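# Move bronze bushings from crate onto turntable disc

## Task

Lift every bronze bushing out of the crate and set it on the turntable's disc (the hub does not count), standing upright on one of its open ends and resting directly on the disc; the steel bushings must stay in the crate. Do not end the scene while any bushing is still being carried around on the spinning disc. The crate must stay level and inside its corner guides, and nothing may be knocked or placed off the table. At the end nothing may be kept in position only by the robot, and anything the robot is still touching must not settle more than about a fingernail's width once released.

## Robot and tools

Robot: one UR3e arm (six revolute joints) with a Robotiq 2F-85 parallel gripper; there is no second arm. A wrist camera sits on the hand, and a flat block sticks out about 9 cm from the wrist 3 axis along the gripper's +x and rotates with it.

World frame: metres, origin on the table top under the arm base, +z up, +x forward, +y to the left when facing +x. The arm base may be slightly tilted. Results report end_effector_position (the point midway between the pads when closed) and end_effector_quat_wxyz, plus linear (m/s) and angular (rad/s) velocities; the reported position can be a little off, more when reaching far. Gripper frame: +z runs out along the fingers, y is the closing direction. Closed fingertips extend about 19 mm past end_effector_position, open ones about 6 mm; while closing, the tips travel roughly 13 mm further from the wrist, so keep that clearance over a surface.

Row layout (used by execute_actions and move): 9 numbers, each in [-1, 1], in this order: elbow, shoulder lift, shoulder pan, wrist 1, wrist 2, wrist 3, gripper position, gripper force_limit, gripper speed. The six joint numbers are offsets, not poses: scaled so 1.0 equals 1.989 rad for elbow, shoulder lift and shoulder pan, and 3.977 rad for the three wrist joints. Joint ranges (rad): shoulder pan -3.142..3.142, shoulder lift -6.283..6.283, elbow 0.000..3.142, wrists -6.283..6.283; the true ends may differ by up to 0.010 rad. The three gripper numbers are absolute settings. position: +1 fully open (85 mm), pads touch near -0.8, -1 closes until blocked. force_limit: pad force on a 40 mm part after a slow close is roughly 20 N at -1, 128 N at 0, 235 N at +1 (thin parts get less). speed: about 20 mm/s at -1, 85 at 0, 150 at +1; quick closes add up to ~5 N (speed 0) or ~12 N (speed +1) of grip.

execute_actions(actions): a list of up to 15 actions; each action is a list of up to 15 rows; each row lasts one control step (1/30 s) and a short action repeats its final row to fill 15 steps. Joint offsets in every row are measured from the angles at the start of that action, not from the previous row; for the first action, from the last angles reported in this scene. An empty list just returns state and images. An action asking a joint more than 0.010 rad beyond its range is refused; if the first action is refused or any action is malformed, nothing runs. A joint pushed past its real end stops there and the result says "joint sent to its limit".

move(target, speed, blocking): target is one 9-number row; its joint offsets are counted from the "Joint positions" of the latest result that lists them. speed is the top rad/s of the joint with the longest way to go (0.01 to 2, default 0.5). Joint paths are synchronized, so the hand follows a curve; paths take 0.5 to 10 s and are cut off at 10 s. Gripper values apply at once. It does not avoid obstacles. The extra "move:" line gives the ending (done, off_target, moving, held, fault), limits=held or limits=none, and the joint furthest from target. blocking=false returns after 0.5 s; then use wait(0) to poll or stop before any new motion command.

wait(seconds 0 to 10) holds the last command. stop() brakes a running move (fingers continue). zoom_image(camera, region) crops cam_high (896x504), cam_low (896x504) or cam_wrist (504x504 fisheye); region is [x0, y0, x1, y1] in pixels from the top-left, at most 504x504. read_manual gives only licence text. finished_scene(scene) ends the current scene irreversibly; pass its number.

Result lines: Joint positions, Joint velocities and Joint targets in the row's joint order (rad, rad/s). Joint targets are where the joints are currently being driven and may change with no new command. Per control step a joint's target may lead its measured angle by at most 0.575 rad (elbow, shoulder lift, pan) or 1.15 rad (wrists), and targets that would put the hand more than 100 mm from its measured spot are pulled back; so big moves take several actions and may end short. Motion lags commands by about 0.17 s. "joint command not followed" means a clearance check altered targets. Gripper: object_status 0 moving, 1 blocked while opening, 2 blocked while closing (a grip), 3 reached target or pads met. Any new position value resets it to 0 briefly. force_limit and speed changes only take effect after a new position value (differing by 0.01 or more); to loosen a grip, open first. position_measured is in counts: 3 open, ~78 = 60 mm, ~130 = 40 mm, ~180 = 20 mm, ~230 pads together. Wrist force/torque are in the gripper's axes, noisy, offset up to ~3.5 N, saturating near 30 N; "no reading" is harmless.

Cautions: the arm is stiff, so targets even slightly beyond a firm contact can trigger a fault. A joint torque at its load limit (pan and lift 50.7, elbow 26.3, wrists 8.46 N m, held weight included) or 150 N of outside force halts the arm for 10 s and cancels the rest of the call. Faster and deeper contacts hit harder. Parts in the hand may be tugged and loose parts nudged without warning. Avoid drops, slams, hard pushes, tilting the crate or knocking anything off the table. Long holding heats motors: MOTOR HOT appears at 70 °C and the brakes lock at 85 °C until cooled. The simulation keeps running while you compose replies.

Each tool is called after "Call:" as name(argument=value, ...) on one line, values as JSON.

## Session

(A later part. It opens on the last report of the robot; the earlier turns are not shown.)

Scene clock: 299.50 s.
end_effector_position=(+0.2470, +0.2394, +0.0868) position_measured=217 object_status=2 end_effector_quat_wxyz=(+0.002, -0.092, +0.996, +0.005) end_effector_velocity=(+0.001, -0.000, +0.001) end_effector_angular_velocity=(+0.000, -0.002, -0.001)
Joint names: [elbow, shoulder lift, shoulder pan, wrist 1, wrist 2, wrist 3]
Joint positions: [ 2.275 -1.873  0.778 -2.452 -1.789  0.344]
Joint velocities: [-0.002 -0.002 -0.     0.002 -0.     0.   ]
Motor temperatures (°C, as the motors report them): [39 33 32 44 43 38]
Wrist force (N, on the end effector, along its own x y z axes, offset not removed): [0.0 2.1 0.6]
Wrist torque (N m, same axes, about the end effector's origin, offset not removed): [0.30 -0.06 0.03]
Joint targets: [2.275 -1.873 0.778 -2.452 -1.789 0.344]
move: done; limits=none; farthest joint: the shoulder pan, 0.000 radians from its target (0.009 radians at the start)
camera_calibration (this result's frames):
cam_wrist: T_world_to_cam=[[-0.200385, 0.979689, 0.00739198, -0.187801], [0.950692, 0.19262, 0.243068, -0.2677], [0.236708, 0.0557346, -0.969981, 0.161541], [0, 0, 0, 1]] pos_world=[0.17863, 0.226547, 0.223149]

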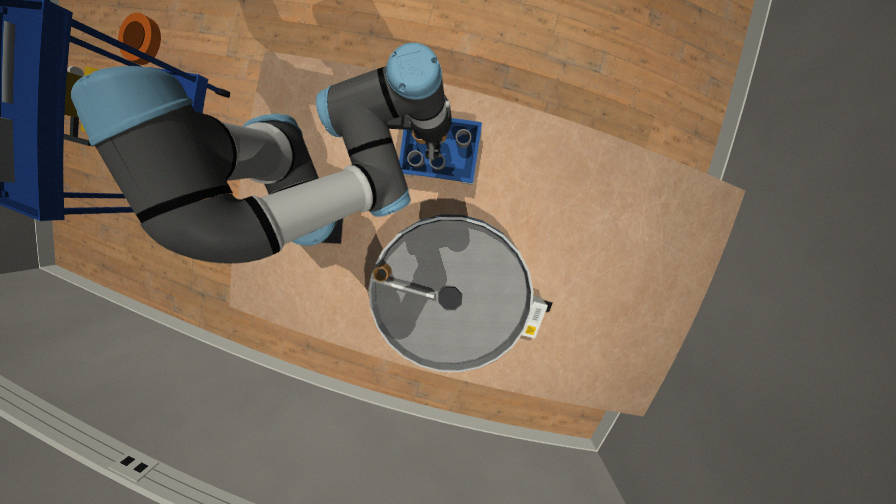

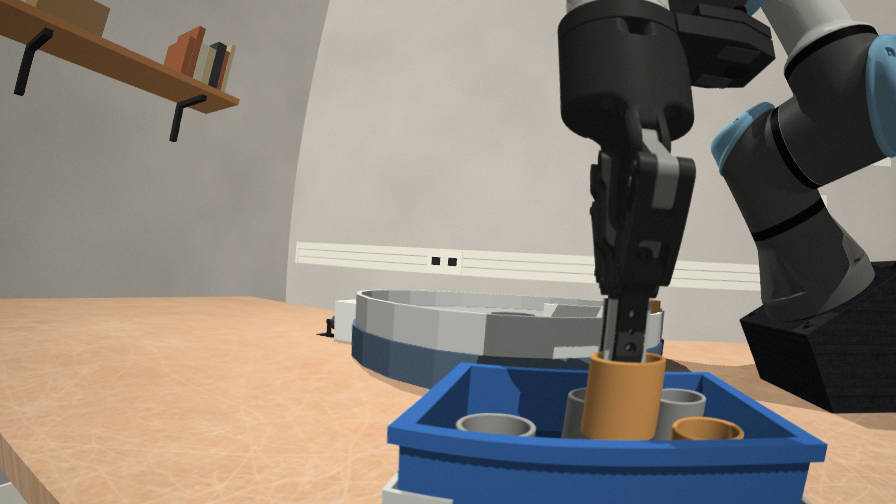

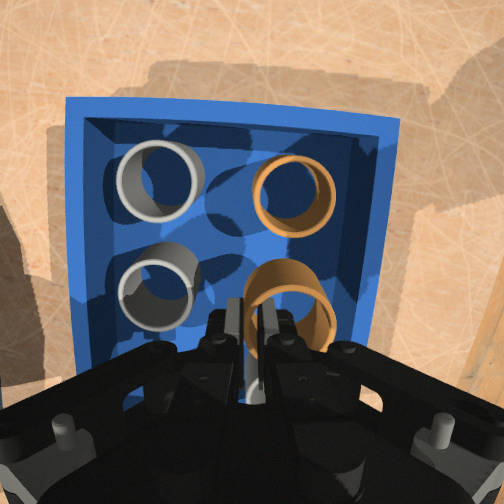

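Call:
move(target=[-0.025,-0.06,0.003,0.045,0,0,-1,-0.6,-0.7], speed=0.15)

Call:
move(target=[-0.163,-0.069,-0.143,0.107,0.028,-0.05,-1,-0.6,-0.7], speed=0.3)

Call:
move(target=[-0.162,0.052,-0.51,0.069,0.121,0,-1,-0.6,-0.7], speed=0.4)

Call:
move(target=[0.06,0.122,0.028,-0.077,-0.0054,0,-1,-0.6,-0.7], speed=0.1)

Scene clock: 308.67 s.
end_effector_position=(+0.2439, +0.2324, +0.1144) position_measured=217 object_status=2 end_effector_quat_wxyz=(-0.003, -0.095, +0.995, +0.004) end_effector_velocity=(-0.000, -0.000, +0.000) end_effector_angular_velocity=(-0.001, +0.001, -0.001)
Joint names: [elbow, shoulder lift, shoulder pan, wrist 1, wrist 2, wrist 3]
Joint positions: [ 2.226 -1.992  0.784 -2.274 -1.789  0.344]
Joint velocities: [-0.    -0.002 -0.001  0.003  0.     0.   ]
Motor temperatures (°C, as the motors report them): [39 33 32 44 43 38]
Wrist force (N, on the end effector, along its own x y z axes, offset not removed): [0.6 1.3 1.1]
Wrist torque (N m, same axes, about the end effector's origin, offset not removed): [0.21 -0.11 0.01]
Joint targets: [2.226 -1.992 0.784 -2.273 -1.789 0.344]
move: done; limits=none; farthest joint: the shoulder lift, 0.001 radians from its target (0.120 radians at the start)
camera_calibration (this result's frames):
cam_wrist: T_world_to_cam=[[-0.207575, 0.978192, 0.00723693, -0.179623], [0.951309, 0.200136, 0.234428, -0.271011], [0.227867, 0.0555458, -0.972107, 0.191809], [0, 0, 0, 1]] pos_world=[0.176823, 0.219291, 0.251291]

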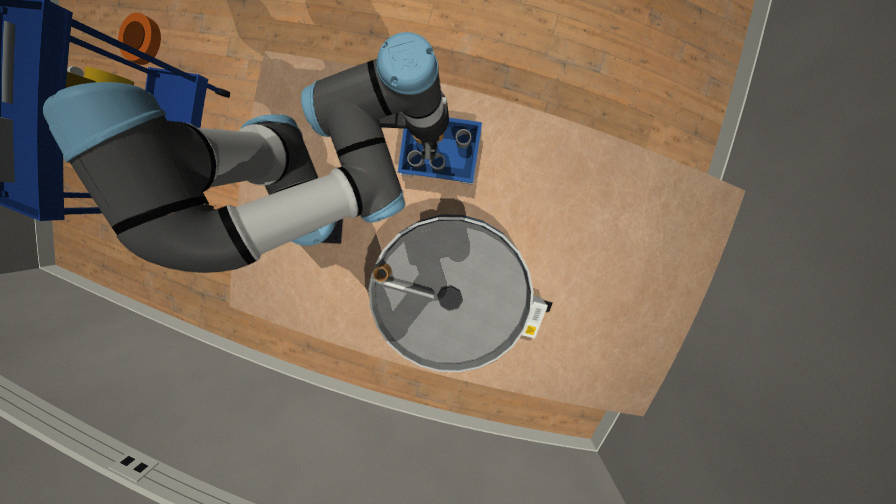

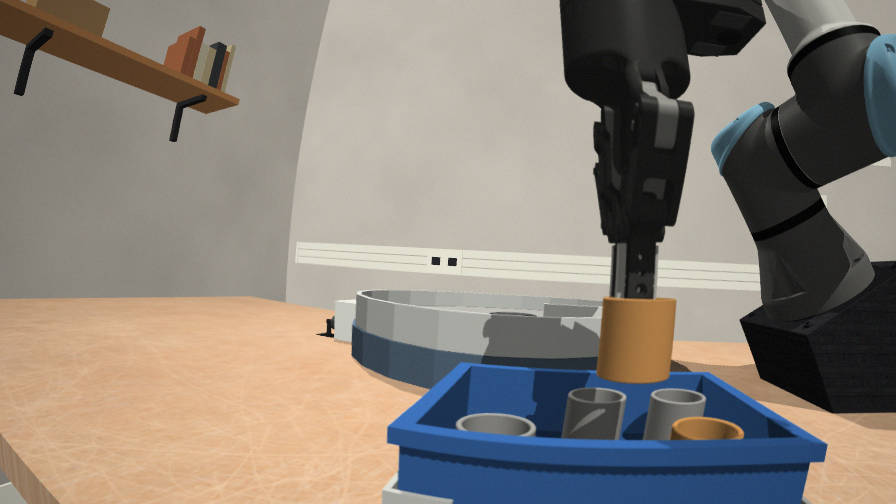

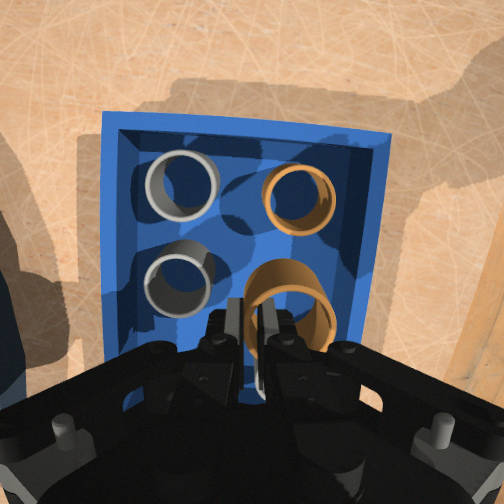

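Scene clock: 310.67 s.
end_effector_position=(+0.3105, +0.1909, +0.1767) position_measured=217 object_status=2 end_effector_quat_wxyz=(-0.002, -0.068, +0.998, -0.007) end_effector_velocity=(+0.000, -0.001, -0.000) end_effector_angular_velocity=(-0.001, +0.001, -0.001)
Joint names: [elbow, shoulder lift, shoulder pan, wrist 1, wrist 2, wrist 3]
Joint positions: [ 1.902 -2.129  0.5   -1.848 -1.678  0.145]
Joint velocities: [-0.001 -0.    -0.003  0.003  0.001 -0.001]
Motor temperatures (°C, as the motors report them): [39 33 32 44 43 38]
Wrist force (N, on the end effector, along its own x y z axes, offset not removed): [0.6 1.4 0.6]
Wrist torque (N m, same axes, about the end effector's origin, offset not removed): [0.21 -0.12 -0.01]
Joint targets: [1.902 -2.129 0.500 -1.848 -1.678 0.145]
move: done; limits=none; farthest joint: the shoulder pan, 0.000 radians from its target (0.284 radians at the start)
camera_calibration (this result's frames):
cam_wrist: T_world_to_cam=[[-0.153859, 0.987964, -0.0159348, -0.14008], [0.960071, 0.15329, 0.234019, -0.334345], [0.233645, 0.0207075, -0.972101, 0.244416], [0, 0, 0, 1]] pos_world=[0.242336, 0.184584, 0.313608]

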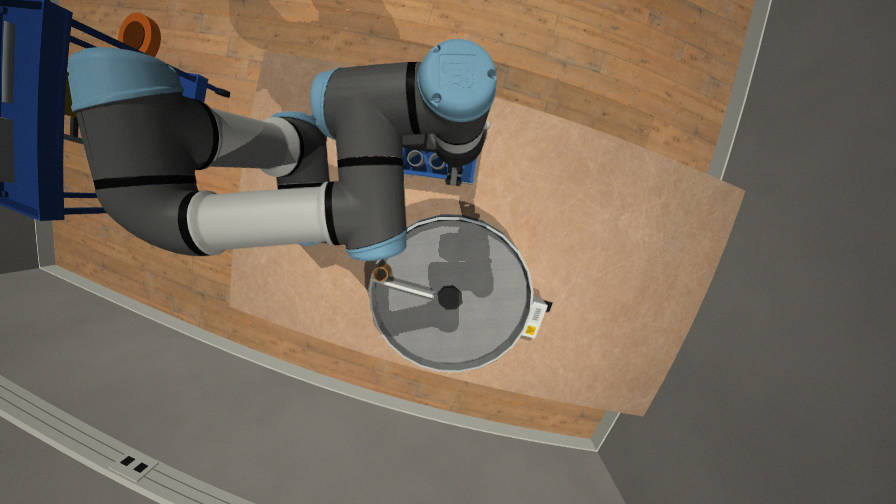

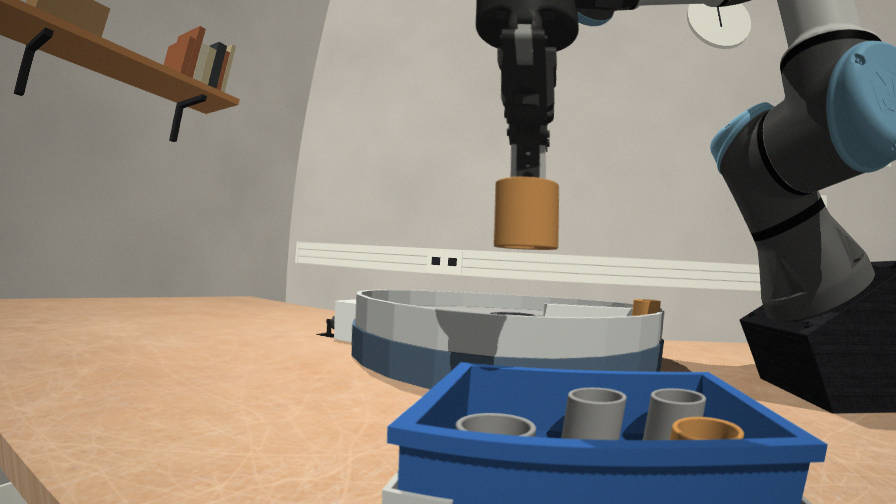

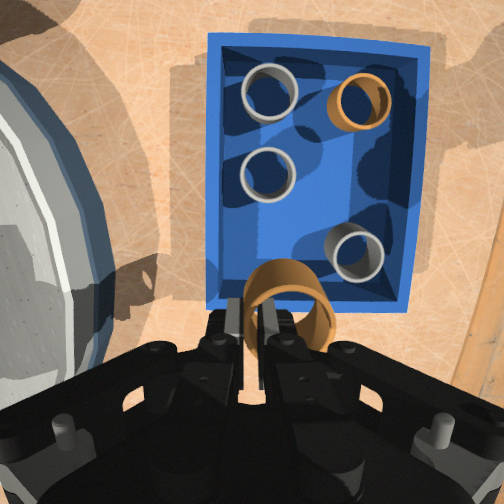

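Scene clock: 313.83 s.
end_effector_position=(+0.4434, +0.0083, +0.1825) position_measured=217 object_status=2 end_effector_quat_wxyz=(+0.036, +0.368, +0.929, -0.008) end_effector_velocity=(+0.000, -0.000, +0.000) end_effector_angular_velocity=(-0.000, -0.001, -0.002)
Joint names: [elbow, shoulder lift, shoulder pan, wrist 1, wrist 2, wrist 3]
Joint positions: [ 1.58  -2.025 -0.514 -1.574 -1.197  0.145]
Joint velocities: [-0.001  0.    -0.002  0.     0.001  0.   ]
Motor temperatures (°C, as the motors report them): [39 33 32 44 43 38]
Wrist force (N, on the end effector, along its own x y z axes, offset not removed): [0.5 1.9 1.8]
Wrist torque (N m, same axes, about the end effector's origin, offset not removed): [0.28 -0.09 0.02]
Joint targets: [1.580 -2.025 -0.514 -1.574 -1.197 0.145]
move: done; limits=none; farthest joint: the shoulder pan, 0.000 radians from its target (1.014 radians at the start)
camera_calibration (this result's frames):
cam_wrist: T_world_to_cam=[[0.671431, 0.74103, 0.00743982, -0.307323], [0.703306, -0.64035, 0.308728, -0.328524], [0.233541, -0.202057, -0.951121, 0.22082], [0, 0, 0, 1]] pos_world=[0.385829, 0.0619837, 0.313737]

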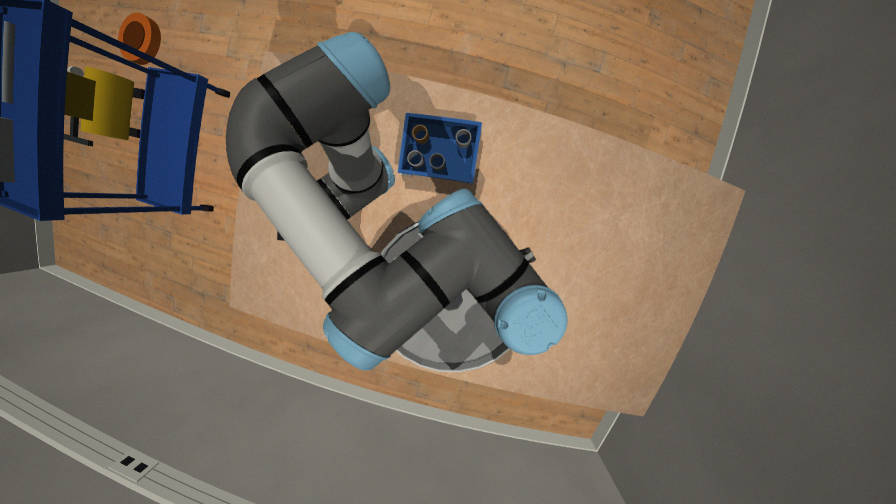

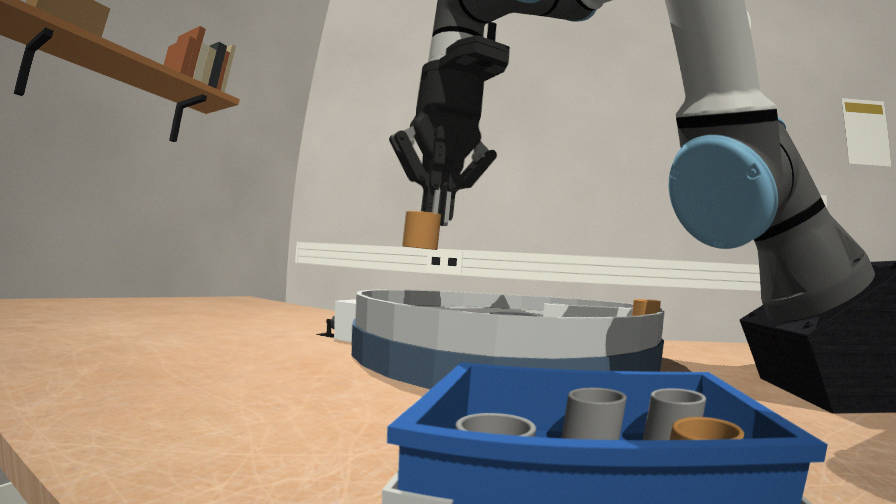

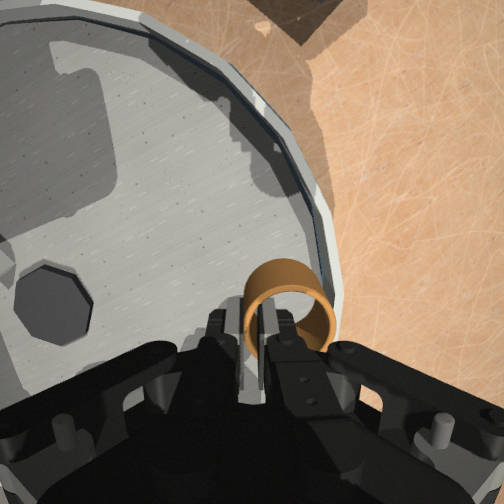

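Scene clock: 317.33 s.
end_effector_position=(+0.4536, -0.0211, +0.1021) position_measured=217 object_status=2 end_effector_quat_wxyz=(+0.002, +0.355, +0.935, -0.000) end_effector_velocity=(+0.000, -0.000, -0.001) end_effector_angular_velocity=(-0.000, +0.000, -0.000)
Joint names: [elbow, shoulder lift, shoulder pan, wrist 1, wrist 2, wrist 3]
Joint positions: [ 1.699 -1.783 -0.459 -1.88  -1.218  0.145]
Joint velocities: [ 0.001  0.002 -0.    -0.003 -0.    -0.   ]
Motor temperatures (°C, as the motors report them): [39 33 32 44 43 38]
Wrist force (N, on the end effector, along its own x y z axes, offset not removed): [1.2 1.2 1.7]
Wrist torque (N m, same axes, about the end effector's origin, offset not removed): [0.18 -0.24 0.02]
Joint targets: [1.699 -1.783 -0.459 -1.880 -1.218 0.145]
move: done; limits=none; farthest joint: the shoulder lift, 0.001 radians from its target (0.243 radians at the start)
camera_calibration (this result's frames):
cam_wrist: T_world_to_cam=[[0.650795, 0.759252, -0.0011642, -0.281217], [0.736878, -0.631246, 0.241947, -0.337889], [0.182964, -0.158316, -0.970289, 0.161903], [0, 0, 0, 1]] pos_world=[0.402375, 0.0258559, 0.238516]

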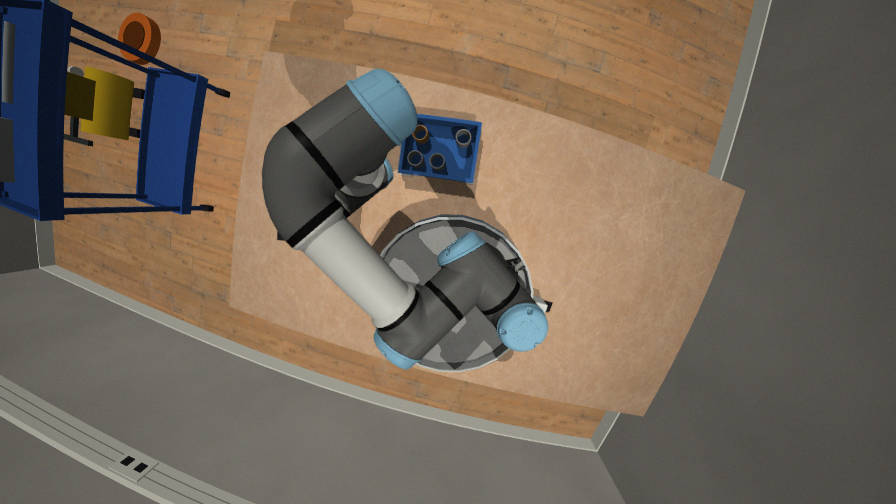

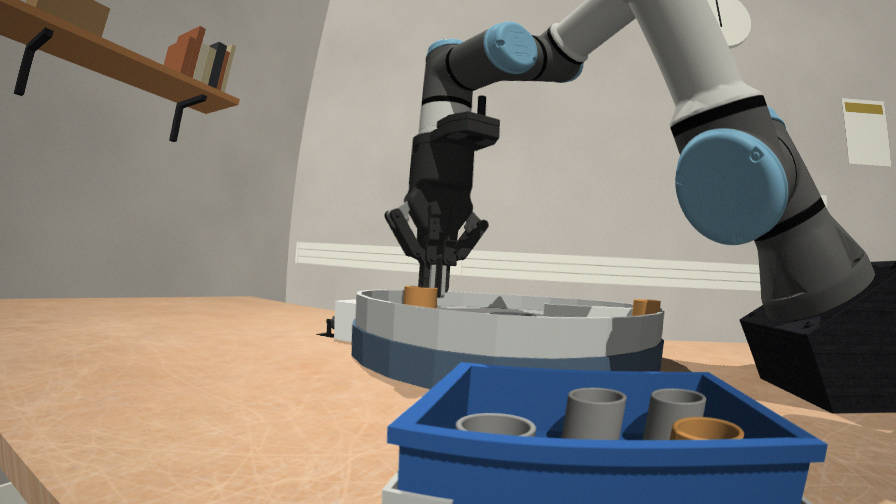

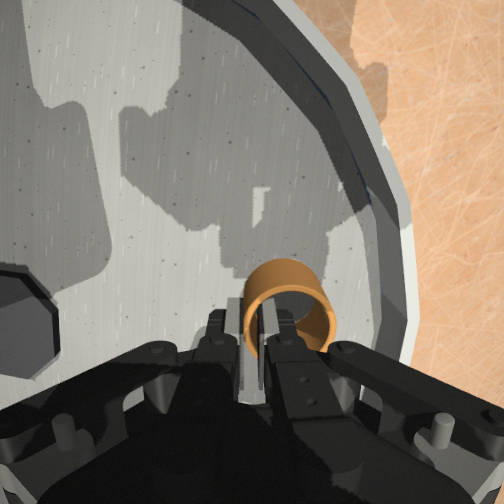

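Call:
move(target=[0.002,0.0015,0.001,-0.002,0,0,-1,-0.6,-0.7], speed=0.01)

Call:
move(target=[-0.06,-0.045,-0.03,0.056,0.0056,0,-0.5,-0.6,0.3], speed=0.2)

Call:
move(target=[0,-0.08,0,0.025,0,0,-0.45,-0.6,0.3], speed=0.4)

Call:
move(target=[0.162,-0.052,0.51,-0.069,-0.121,0,-0.45,-0.6,0.3], speed=0.5)

Scene clock: 323.30 s.
end_effector_position=(+0.4538, -0.0210, +0.1007) position_measured=217 object_status=2 end_effector_quat_wxyz=(+0.002, +0.354, +0.935, +0.000) end_effector_velocity=(+0.000, -0.000, -0.000) end_effector_angular_velocity=(-0.001, -0.001, +0.000)
Joint names: [elbow, shoulder lift, shoulder pan, wrist 1, wrist 2, wrist 3]
Joint positions: [ 1.703 -1.78  -0.457 -1.888 -1.218  0.145]
Joint velocities: [ 0.     0.001 -0.001 -0.002  0.    -0.   ]
Motor temperatures (°C, as the motors report them): [39 33 32 44 43 38]
Wrist force (N, on the end effector, along its own x y z axes, offset not removed): [0.8 0.5 0.9]
Wrist torque (N m, same axes, about the end effector's origin, offset not removed): [0.06 -0.16 0.03]
Joint targets: [1.703 -1.780 -0.457 -1.888 -1.218 0.145]
move: done; limits=none; farthest joint: the shoulder pan, 0.000 radians from its target (0.002 radians at the start)
camera_calibration (this result's frames):
cam_wrist: T_world_to_cam=[[0.649265, 0.760562, -0.000415226, -0.280752], [0.737994, -0.629868, 0.242138, -0.338118], [0.1839, -0.157518, -0.970242, 0.16011], [0, 0, 0, 1]] pos_world=[0.402368, 0.0257806, 0.2371]

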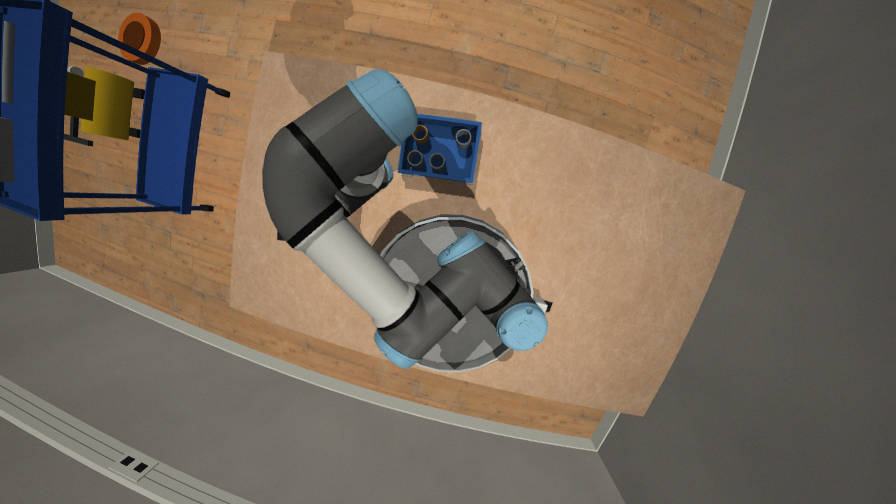

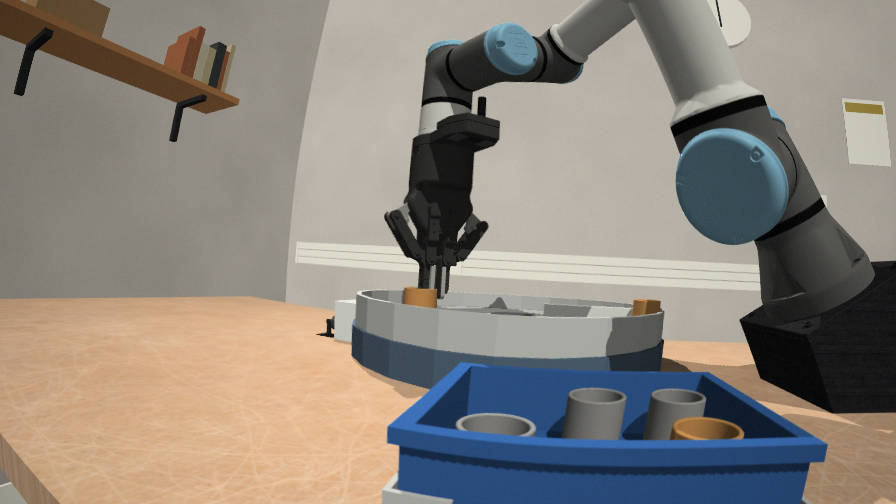

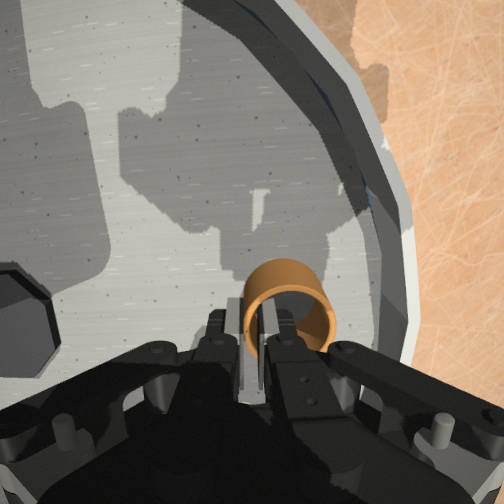

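Scene clock: 324.93 s.
end_effector_position=(+0.4520, -0.0169, +0.1449) position_measured=192 object_status=3 end_effector_quat_wxyz=(+0.005, +0.381, +0.925, -0.001) end_effector_velocity=(-0.000, +0.000, +0.000) end_effector_angular_velocity=(+0.000, +0.000, -0.000)
Joint names: [elbow, shoulder lift, shoulder pan, wrist 1, wrist 2, wrist 3]
Joint positions: [ 1.584 -1.87  -0.516 -1.665 -1.196  0.145]
Joint velocities: [-0.001 -0.001 -0.     0.002  0.    -0.   ]
Motor temperatures (°C, as the motors report them): [39 33 32 44 43 38]
Wrist force (N, on the end effector, along its own x y z axes, offset not removed): [0.5 1.3 0.1]
Wrist torque (N m, same axes, about the end effector's origin, offset not removed): [0.16 -0.09 0.00]
Joint targets: [1.583 -1.870 -0.516 -1.665 -1.196 0.145]
move: done; limits=none; farthest joint: the shoulder pan, 0.000 radians from its target (0.060 radians at the start)
camera_calibration (this result's frames):
cam_wrist: T_world_to_cam=[[0.691194, 0.722669, 0.000517803, -0.302357], [0.699923, -0.669617, 0.248435, -0.329296], [0.179883, -0.171355, -0.968648, 0.20534], [0, 0, 0, 1]] pos_world=[0.402532, 0.0331881, 0.280867]

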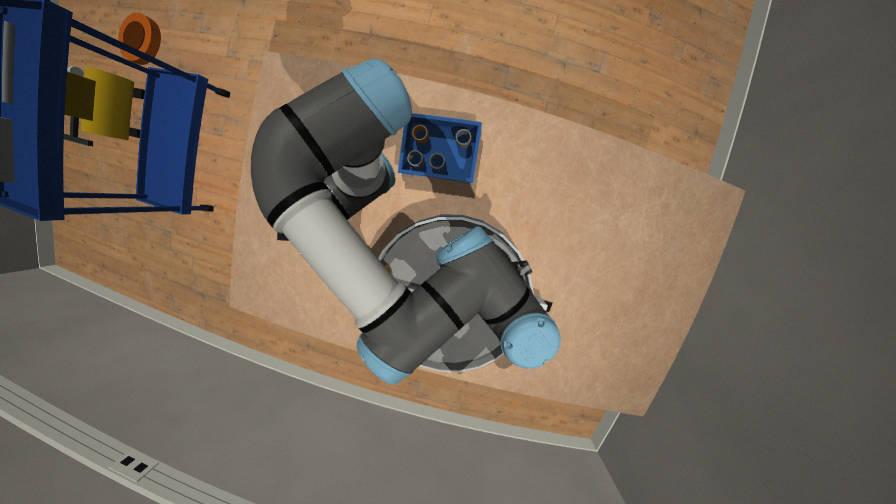

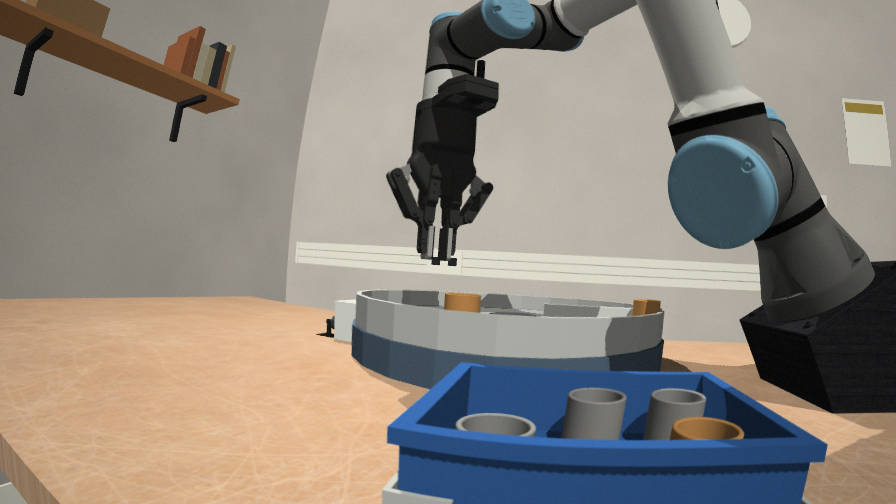

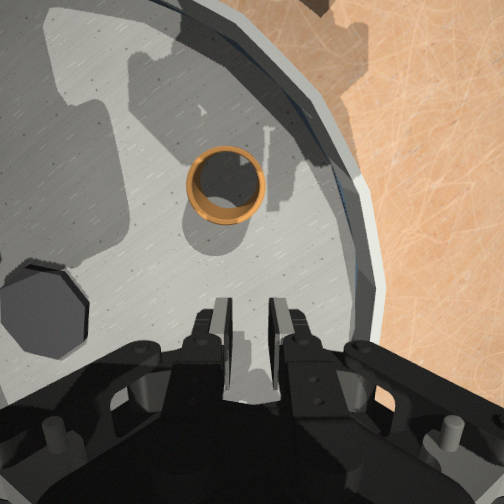

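Scene clock: 325.97 s.
end_effector_position=(+0.4410, +0.0091, +0.1814) position_measured=186 object_status=3 end_effector_quat_wxyz=(+0.032, +0.370, +0.928, -0.007) end_effector_velocity=(+0.000, +0.000, +0.001) end_effector_angular_velocity=(-0.002, -0.001, +0.001)
Joint names: [elbow, shoulder lift, shoulder pan, wrist 1, wrist 2, wrist 3]
Joint positions: [ 1.584 -2.028 -0.516 -1.566 -1.196  0.145]
Joint velocities: [-0.001 -0.002  0.     0.001 -0.    -0.   ]
Motor temperatures (°C, as the motors report them): [39 33 32 44 43 38]
Wrist force (N, on the end effector, along its own x y z axes, offset not removed): [1.0 1.1 0.0]
Wrist torque (N m, same axes, about the end effector's origin, offset not removed): [0.16 -0.20 -0.04]
Joint targets: [1.584 -2.029 -0.516 -1.566 -1.196 0.145]
move: done; limits=none; farthest joint: the shoulder lift, 0.001 radians from its target (0.160 radians at the start)
camera_calibration (this result's frames):
cam_wrist: T_world_to_cam=[[0.675167, 0.737634, 0.00671344, -0.307776], [0.701967, -0.645264, 0.301457, -0.324064], [0.226697, -0.198822, -0.953456, 0.223944], [0, 0, 0, 1]] pos_world=[0.384515, 0.0624445, 0.313278]

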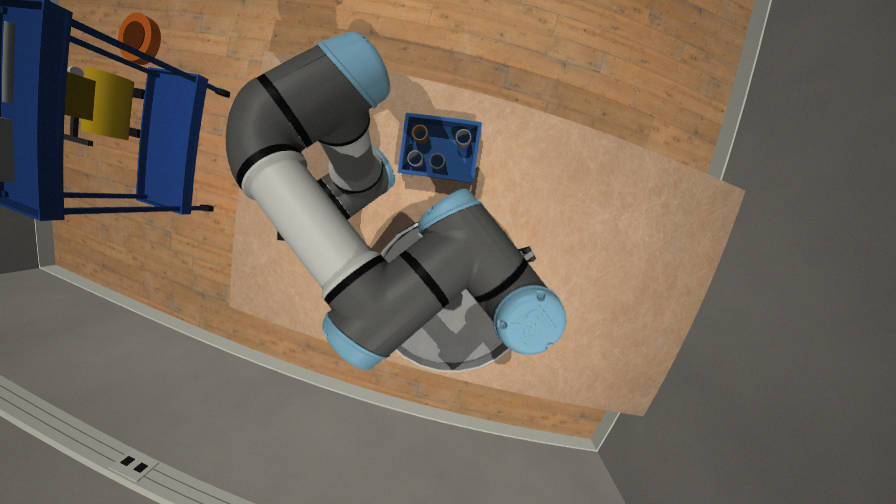

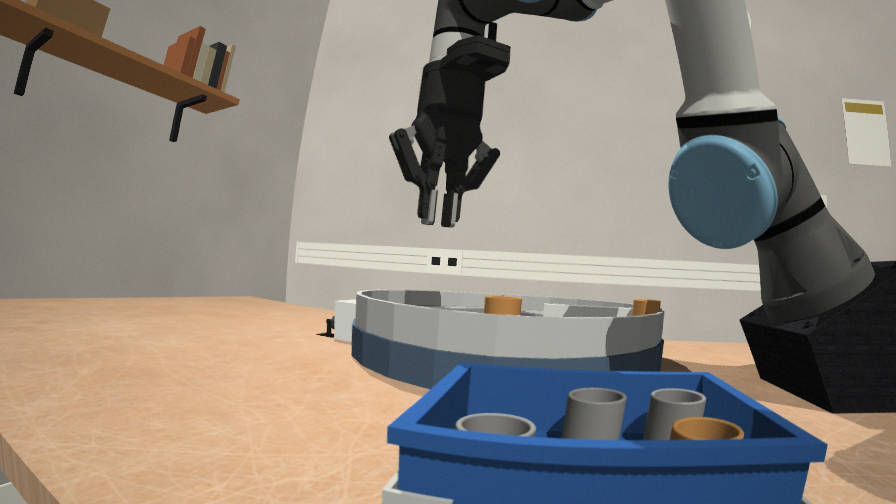

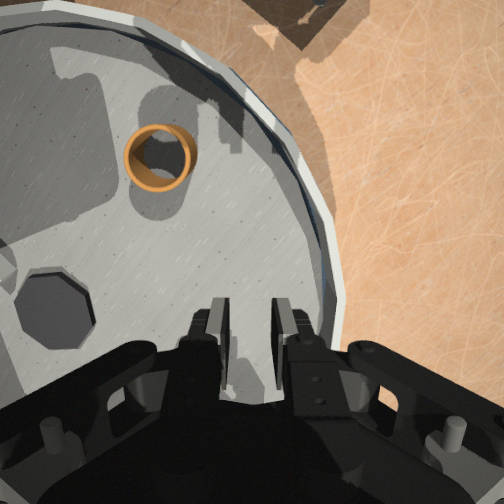

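Scene clock: 328.63 s.
end_effector_position=(+0.3078, +0.1898, +0.1756) position_measured=186 object_status=3 end_effector_quat_wxyz=(-0.006, -0.068, +0.998, -0.008) end_effector_velocity=(-0.000, +0.000, +0.000) end_effector_angular_velocity=(+0.000, -0.001, +0.002)
Joint names: [elbow, shoulder lift, shoulder pan, wrist 1, wrist 2, wrist 3]
Joint positions: [ 1.906 -2.132  0.498 -1.84  -1.677  0.145]
Joint velocities: [ 0.001 -0.001  0.002 -0.001 -0.001  0.   ]
Motor temperatures (°C, as the motors report them): [39 33 32 44 43 38]
Wrist force (N, on the end effector, along its own x y z axes, offset not removed): [1.9 1.6 0.0]
Wrist torque (N m, same axes, about the end effector's origin, offset not removed): [0.21 -0.36 0.06]
Joint targets: [1.906 -2.132 0.498 -1.840 -1.677 0.145]
move: done; limits=none; farthest joint: the shoulder pan, 0.001 radians from its target (1.014 radians at the start)
camera_calibration (this result's frames):
cam_wrist: T_world_to_cam=[[-0.15303, 0.98807, -0.0172992, -0.139501], [0.962216, 0.152969, 0.225257, -0.330366], [0.225216, 0.0178255, -0.974146, 0.24749], [0, 0, 0, 1]] pos_world=[0.240797, 0.183961, 0.313096]

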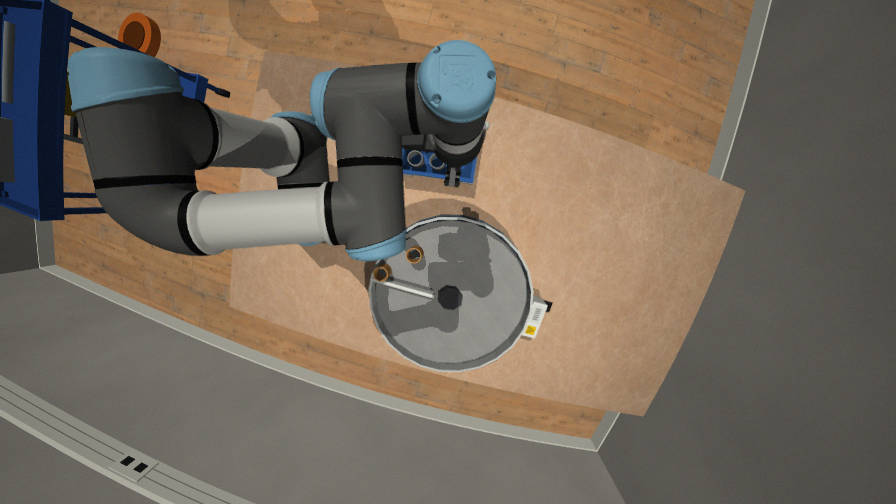

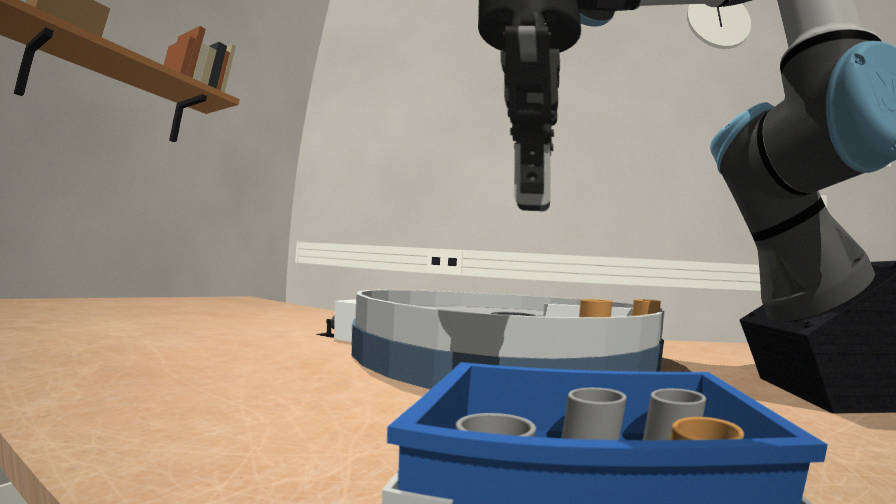

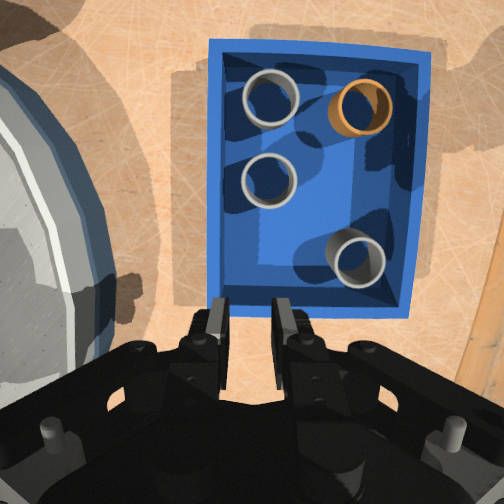

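Call:
move(target=[0.27,0.0945,0.21,-0.172,-0.045,0.0815,-0.45,-0.6,0], speed=0.3)

Scene clock: 340.47 s.
end_effector_position=(+0.1939, +0.2335, +0.0889) position_measured=186 object_status=3 end_effector_quat_wxyz=(+0.006, -0.091, +0.996, +0.004) end_effector_velocity=(+0.000, +0.000, -0.000) end_effector_angular_velocity=(+0.000, -0.001, -0.001)
Joint names: [elbow, shoulder lift, shoulder pan, wrist 1, wrist 2, wrist 3]
Joint positions: [ 2.442 -1.944  0.915 -2.524 -1.856  0.469]
Joint velocities: [ 0.     0.001  0.001 -0.002 -0.     0.001]
Motor temperatures (°C, as the motors report them): [39 33 32 44 43 38]
Wrist force (N, on the end effector, along its own x y z axes, offset not removed): [0.6 1.8 -0.2]
Wrist torque (N m, same axes, about the end effector's origin, offset not removed): [0.26 -0.18 0.06]
Joint targets: [2.443 -1.944 0.915 -2.524 -1.856 0.469]
move: done; limits=none; farthest joint: the elbow, 0.001 radians from its target (0.537 radians at the start)
camera_calibration (this result's frames):
cam_wrist: T_world_to_cam=[[-0.199594, 0.979863, 0.00557289, -0.192647], [0.948646, 0.191804, 0.25156, -0.216703], [0.245425, 0.0554965, -0.967826, 0.174614], [0, 0, 0, 1]] pos_world=[0.124269, 0.220642, 0.224583]

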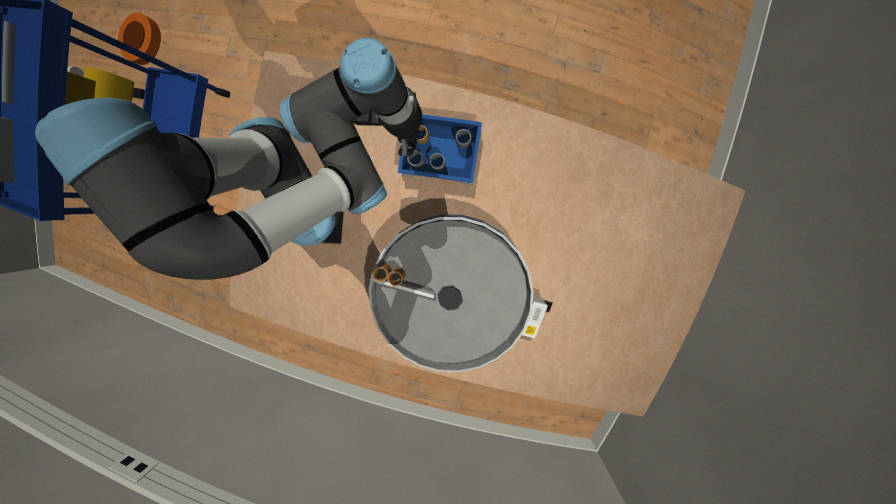

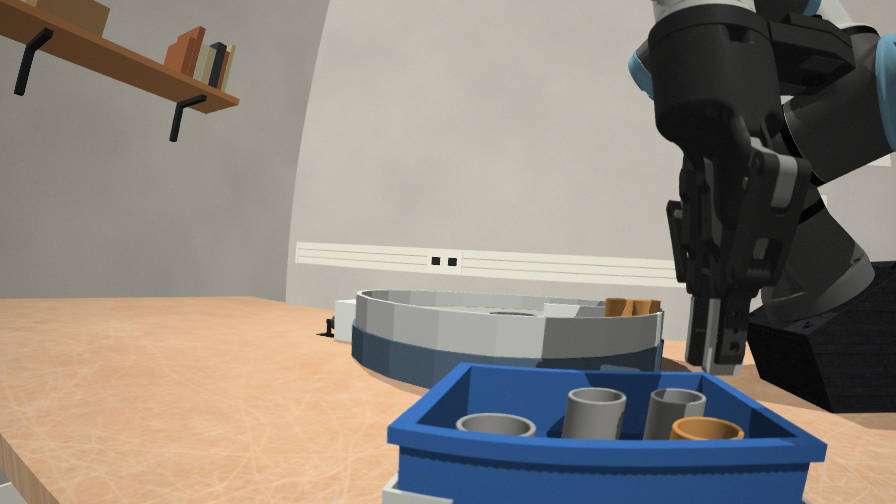

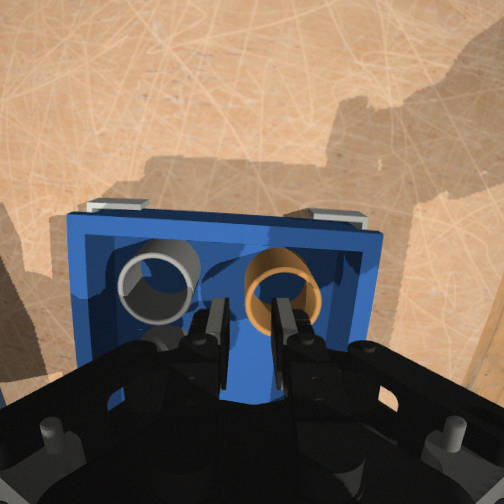

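Call:
move(target=[0.0286,0.0488,-0.013,-0.0405,0.003,-0.005,-0.45,-0.6,0], speed=0.04)

Scene clock: 352.03 s.
end_effector_position=(+0.1920, +0.2339, +0.0676) position_measured=186 object_status=3 end_effector_quat_wxyz=(+0.006, -0.089, +0.996, +0.005) end_effector_velocity=(+0.000, -0.000, -0.000) end_effector_angular_velocity=(-0.001, +0.000, -0.001)
Joint names: [elbow, shoulder lift, shoulder pan, wrist 1, wrist 2, wrist 3]
Joint positions: [ 2.499 -1.847  0.889 -2.685 -1.844  0.449]
Joint velocities: [ 0.001  0.002 -0.002 -0.002  0.    -0.   ]
Motor temperatures (°C, as the motors report them): [39 33 32 44 43 38]
Wrist force (N, on the end effector, along its own x y z axes, offset not removed): [1.3 2.5 0.5]
Wrist torque (N m, same axes, about the end effector's origin, offset not removed): [0.38 -0.25 0.01]
Joint targets: [2.499 -1.847 0.889 -2.685 -1.844 0.449]
move: done; limits=none; farthest joint: the shoulder pan, 0.000 radians from its target (0.026 radians at the start)
camera_calibration (this result's frames):
cam_wrist: T_world_to_cam=[[-0.195323, 0.980719, 0.00627916, -0.194409], [0.949458, 0.187485, 0.251751, -0.208789], [0.24572, 0.0551345, -0.967772, 0.154508], [0, 0, 0, 1]] pos_world=[0.122298, 0.221287, 0.203312]

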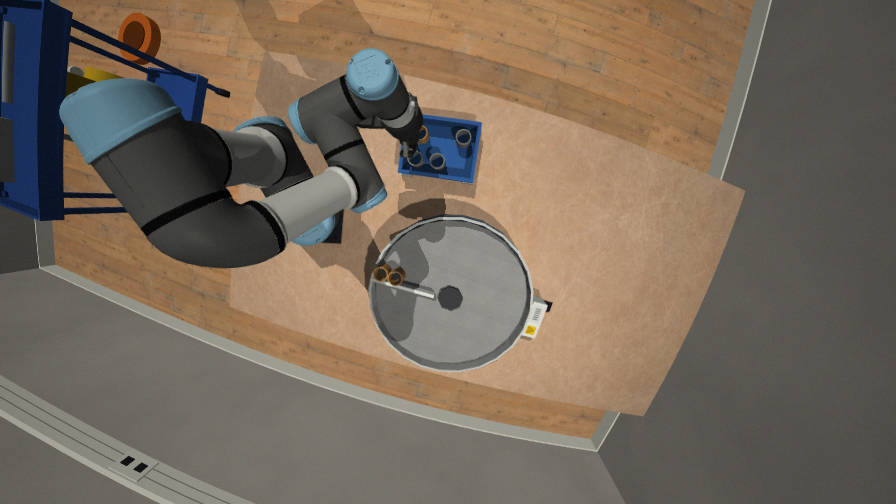

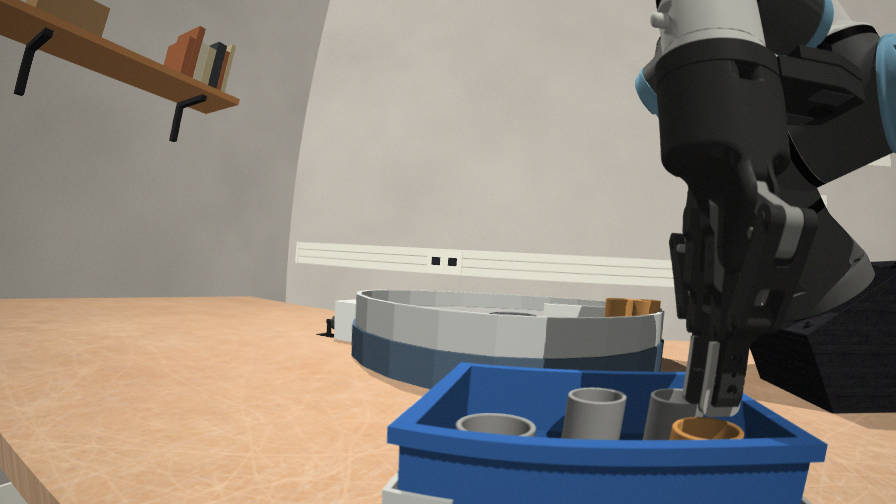

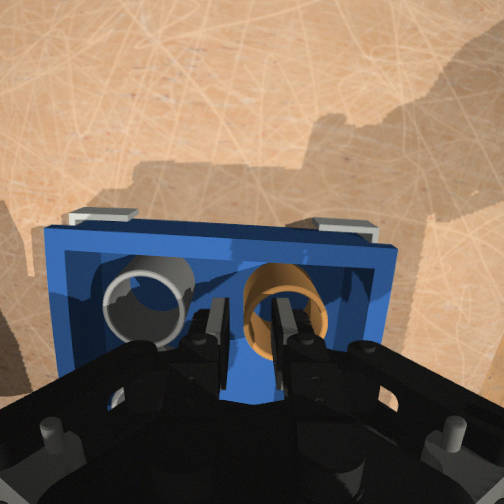

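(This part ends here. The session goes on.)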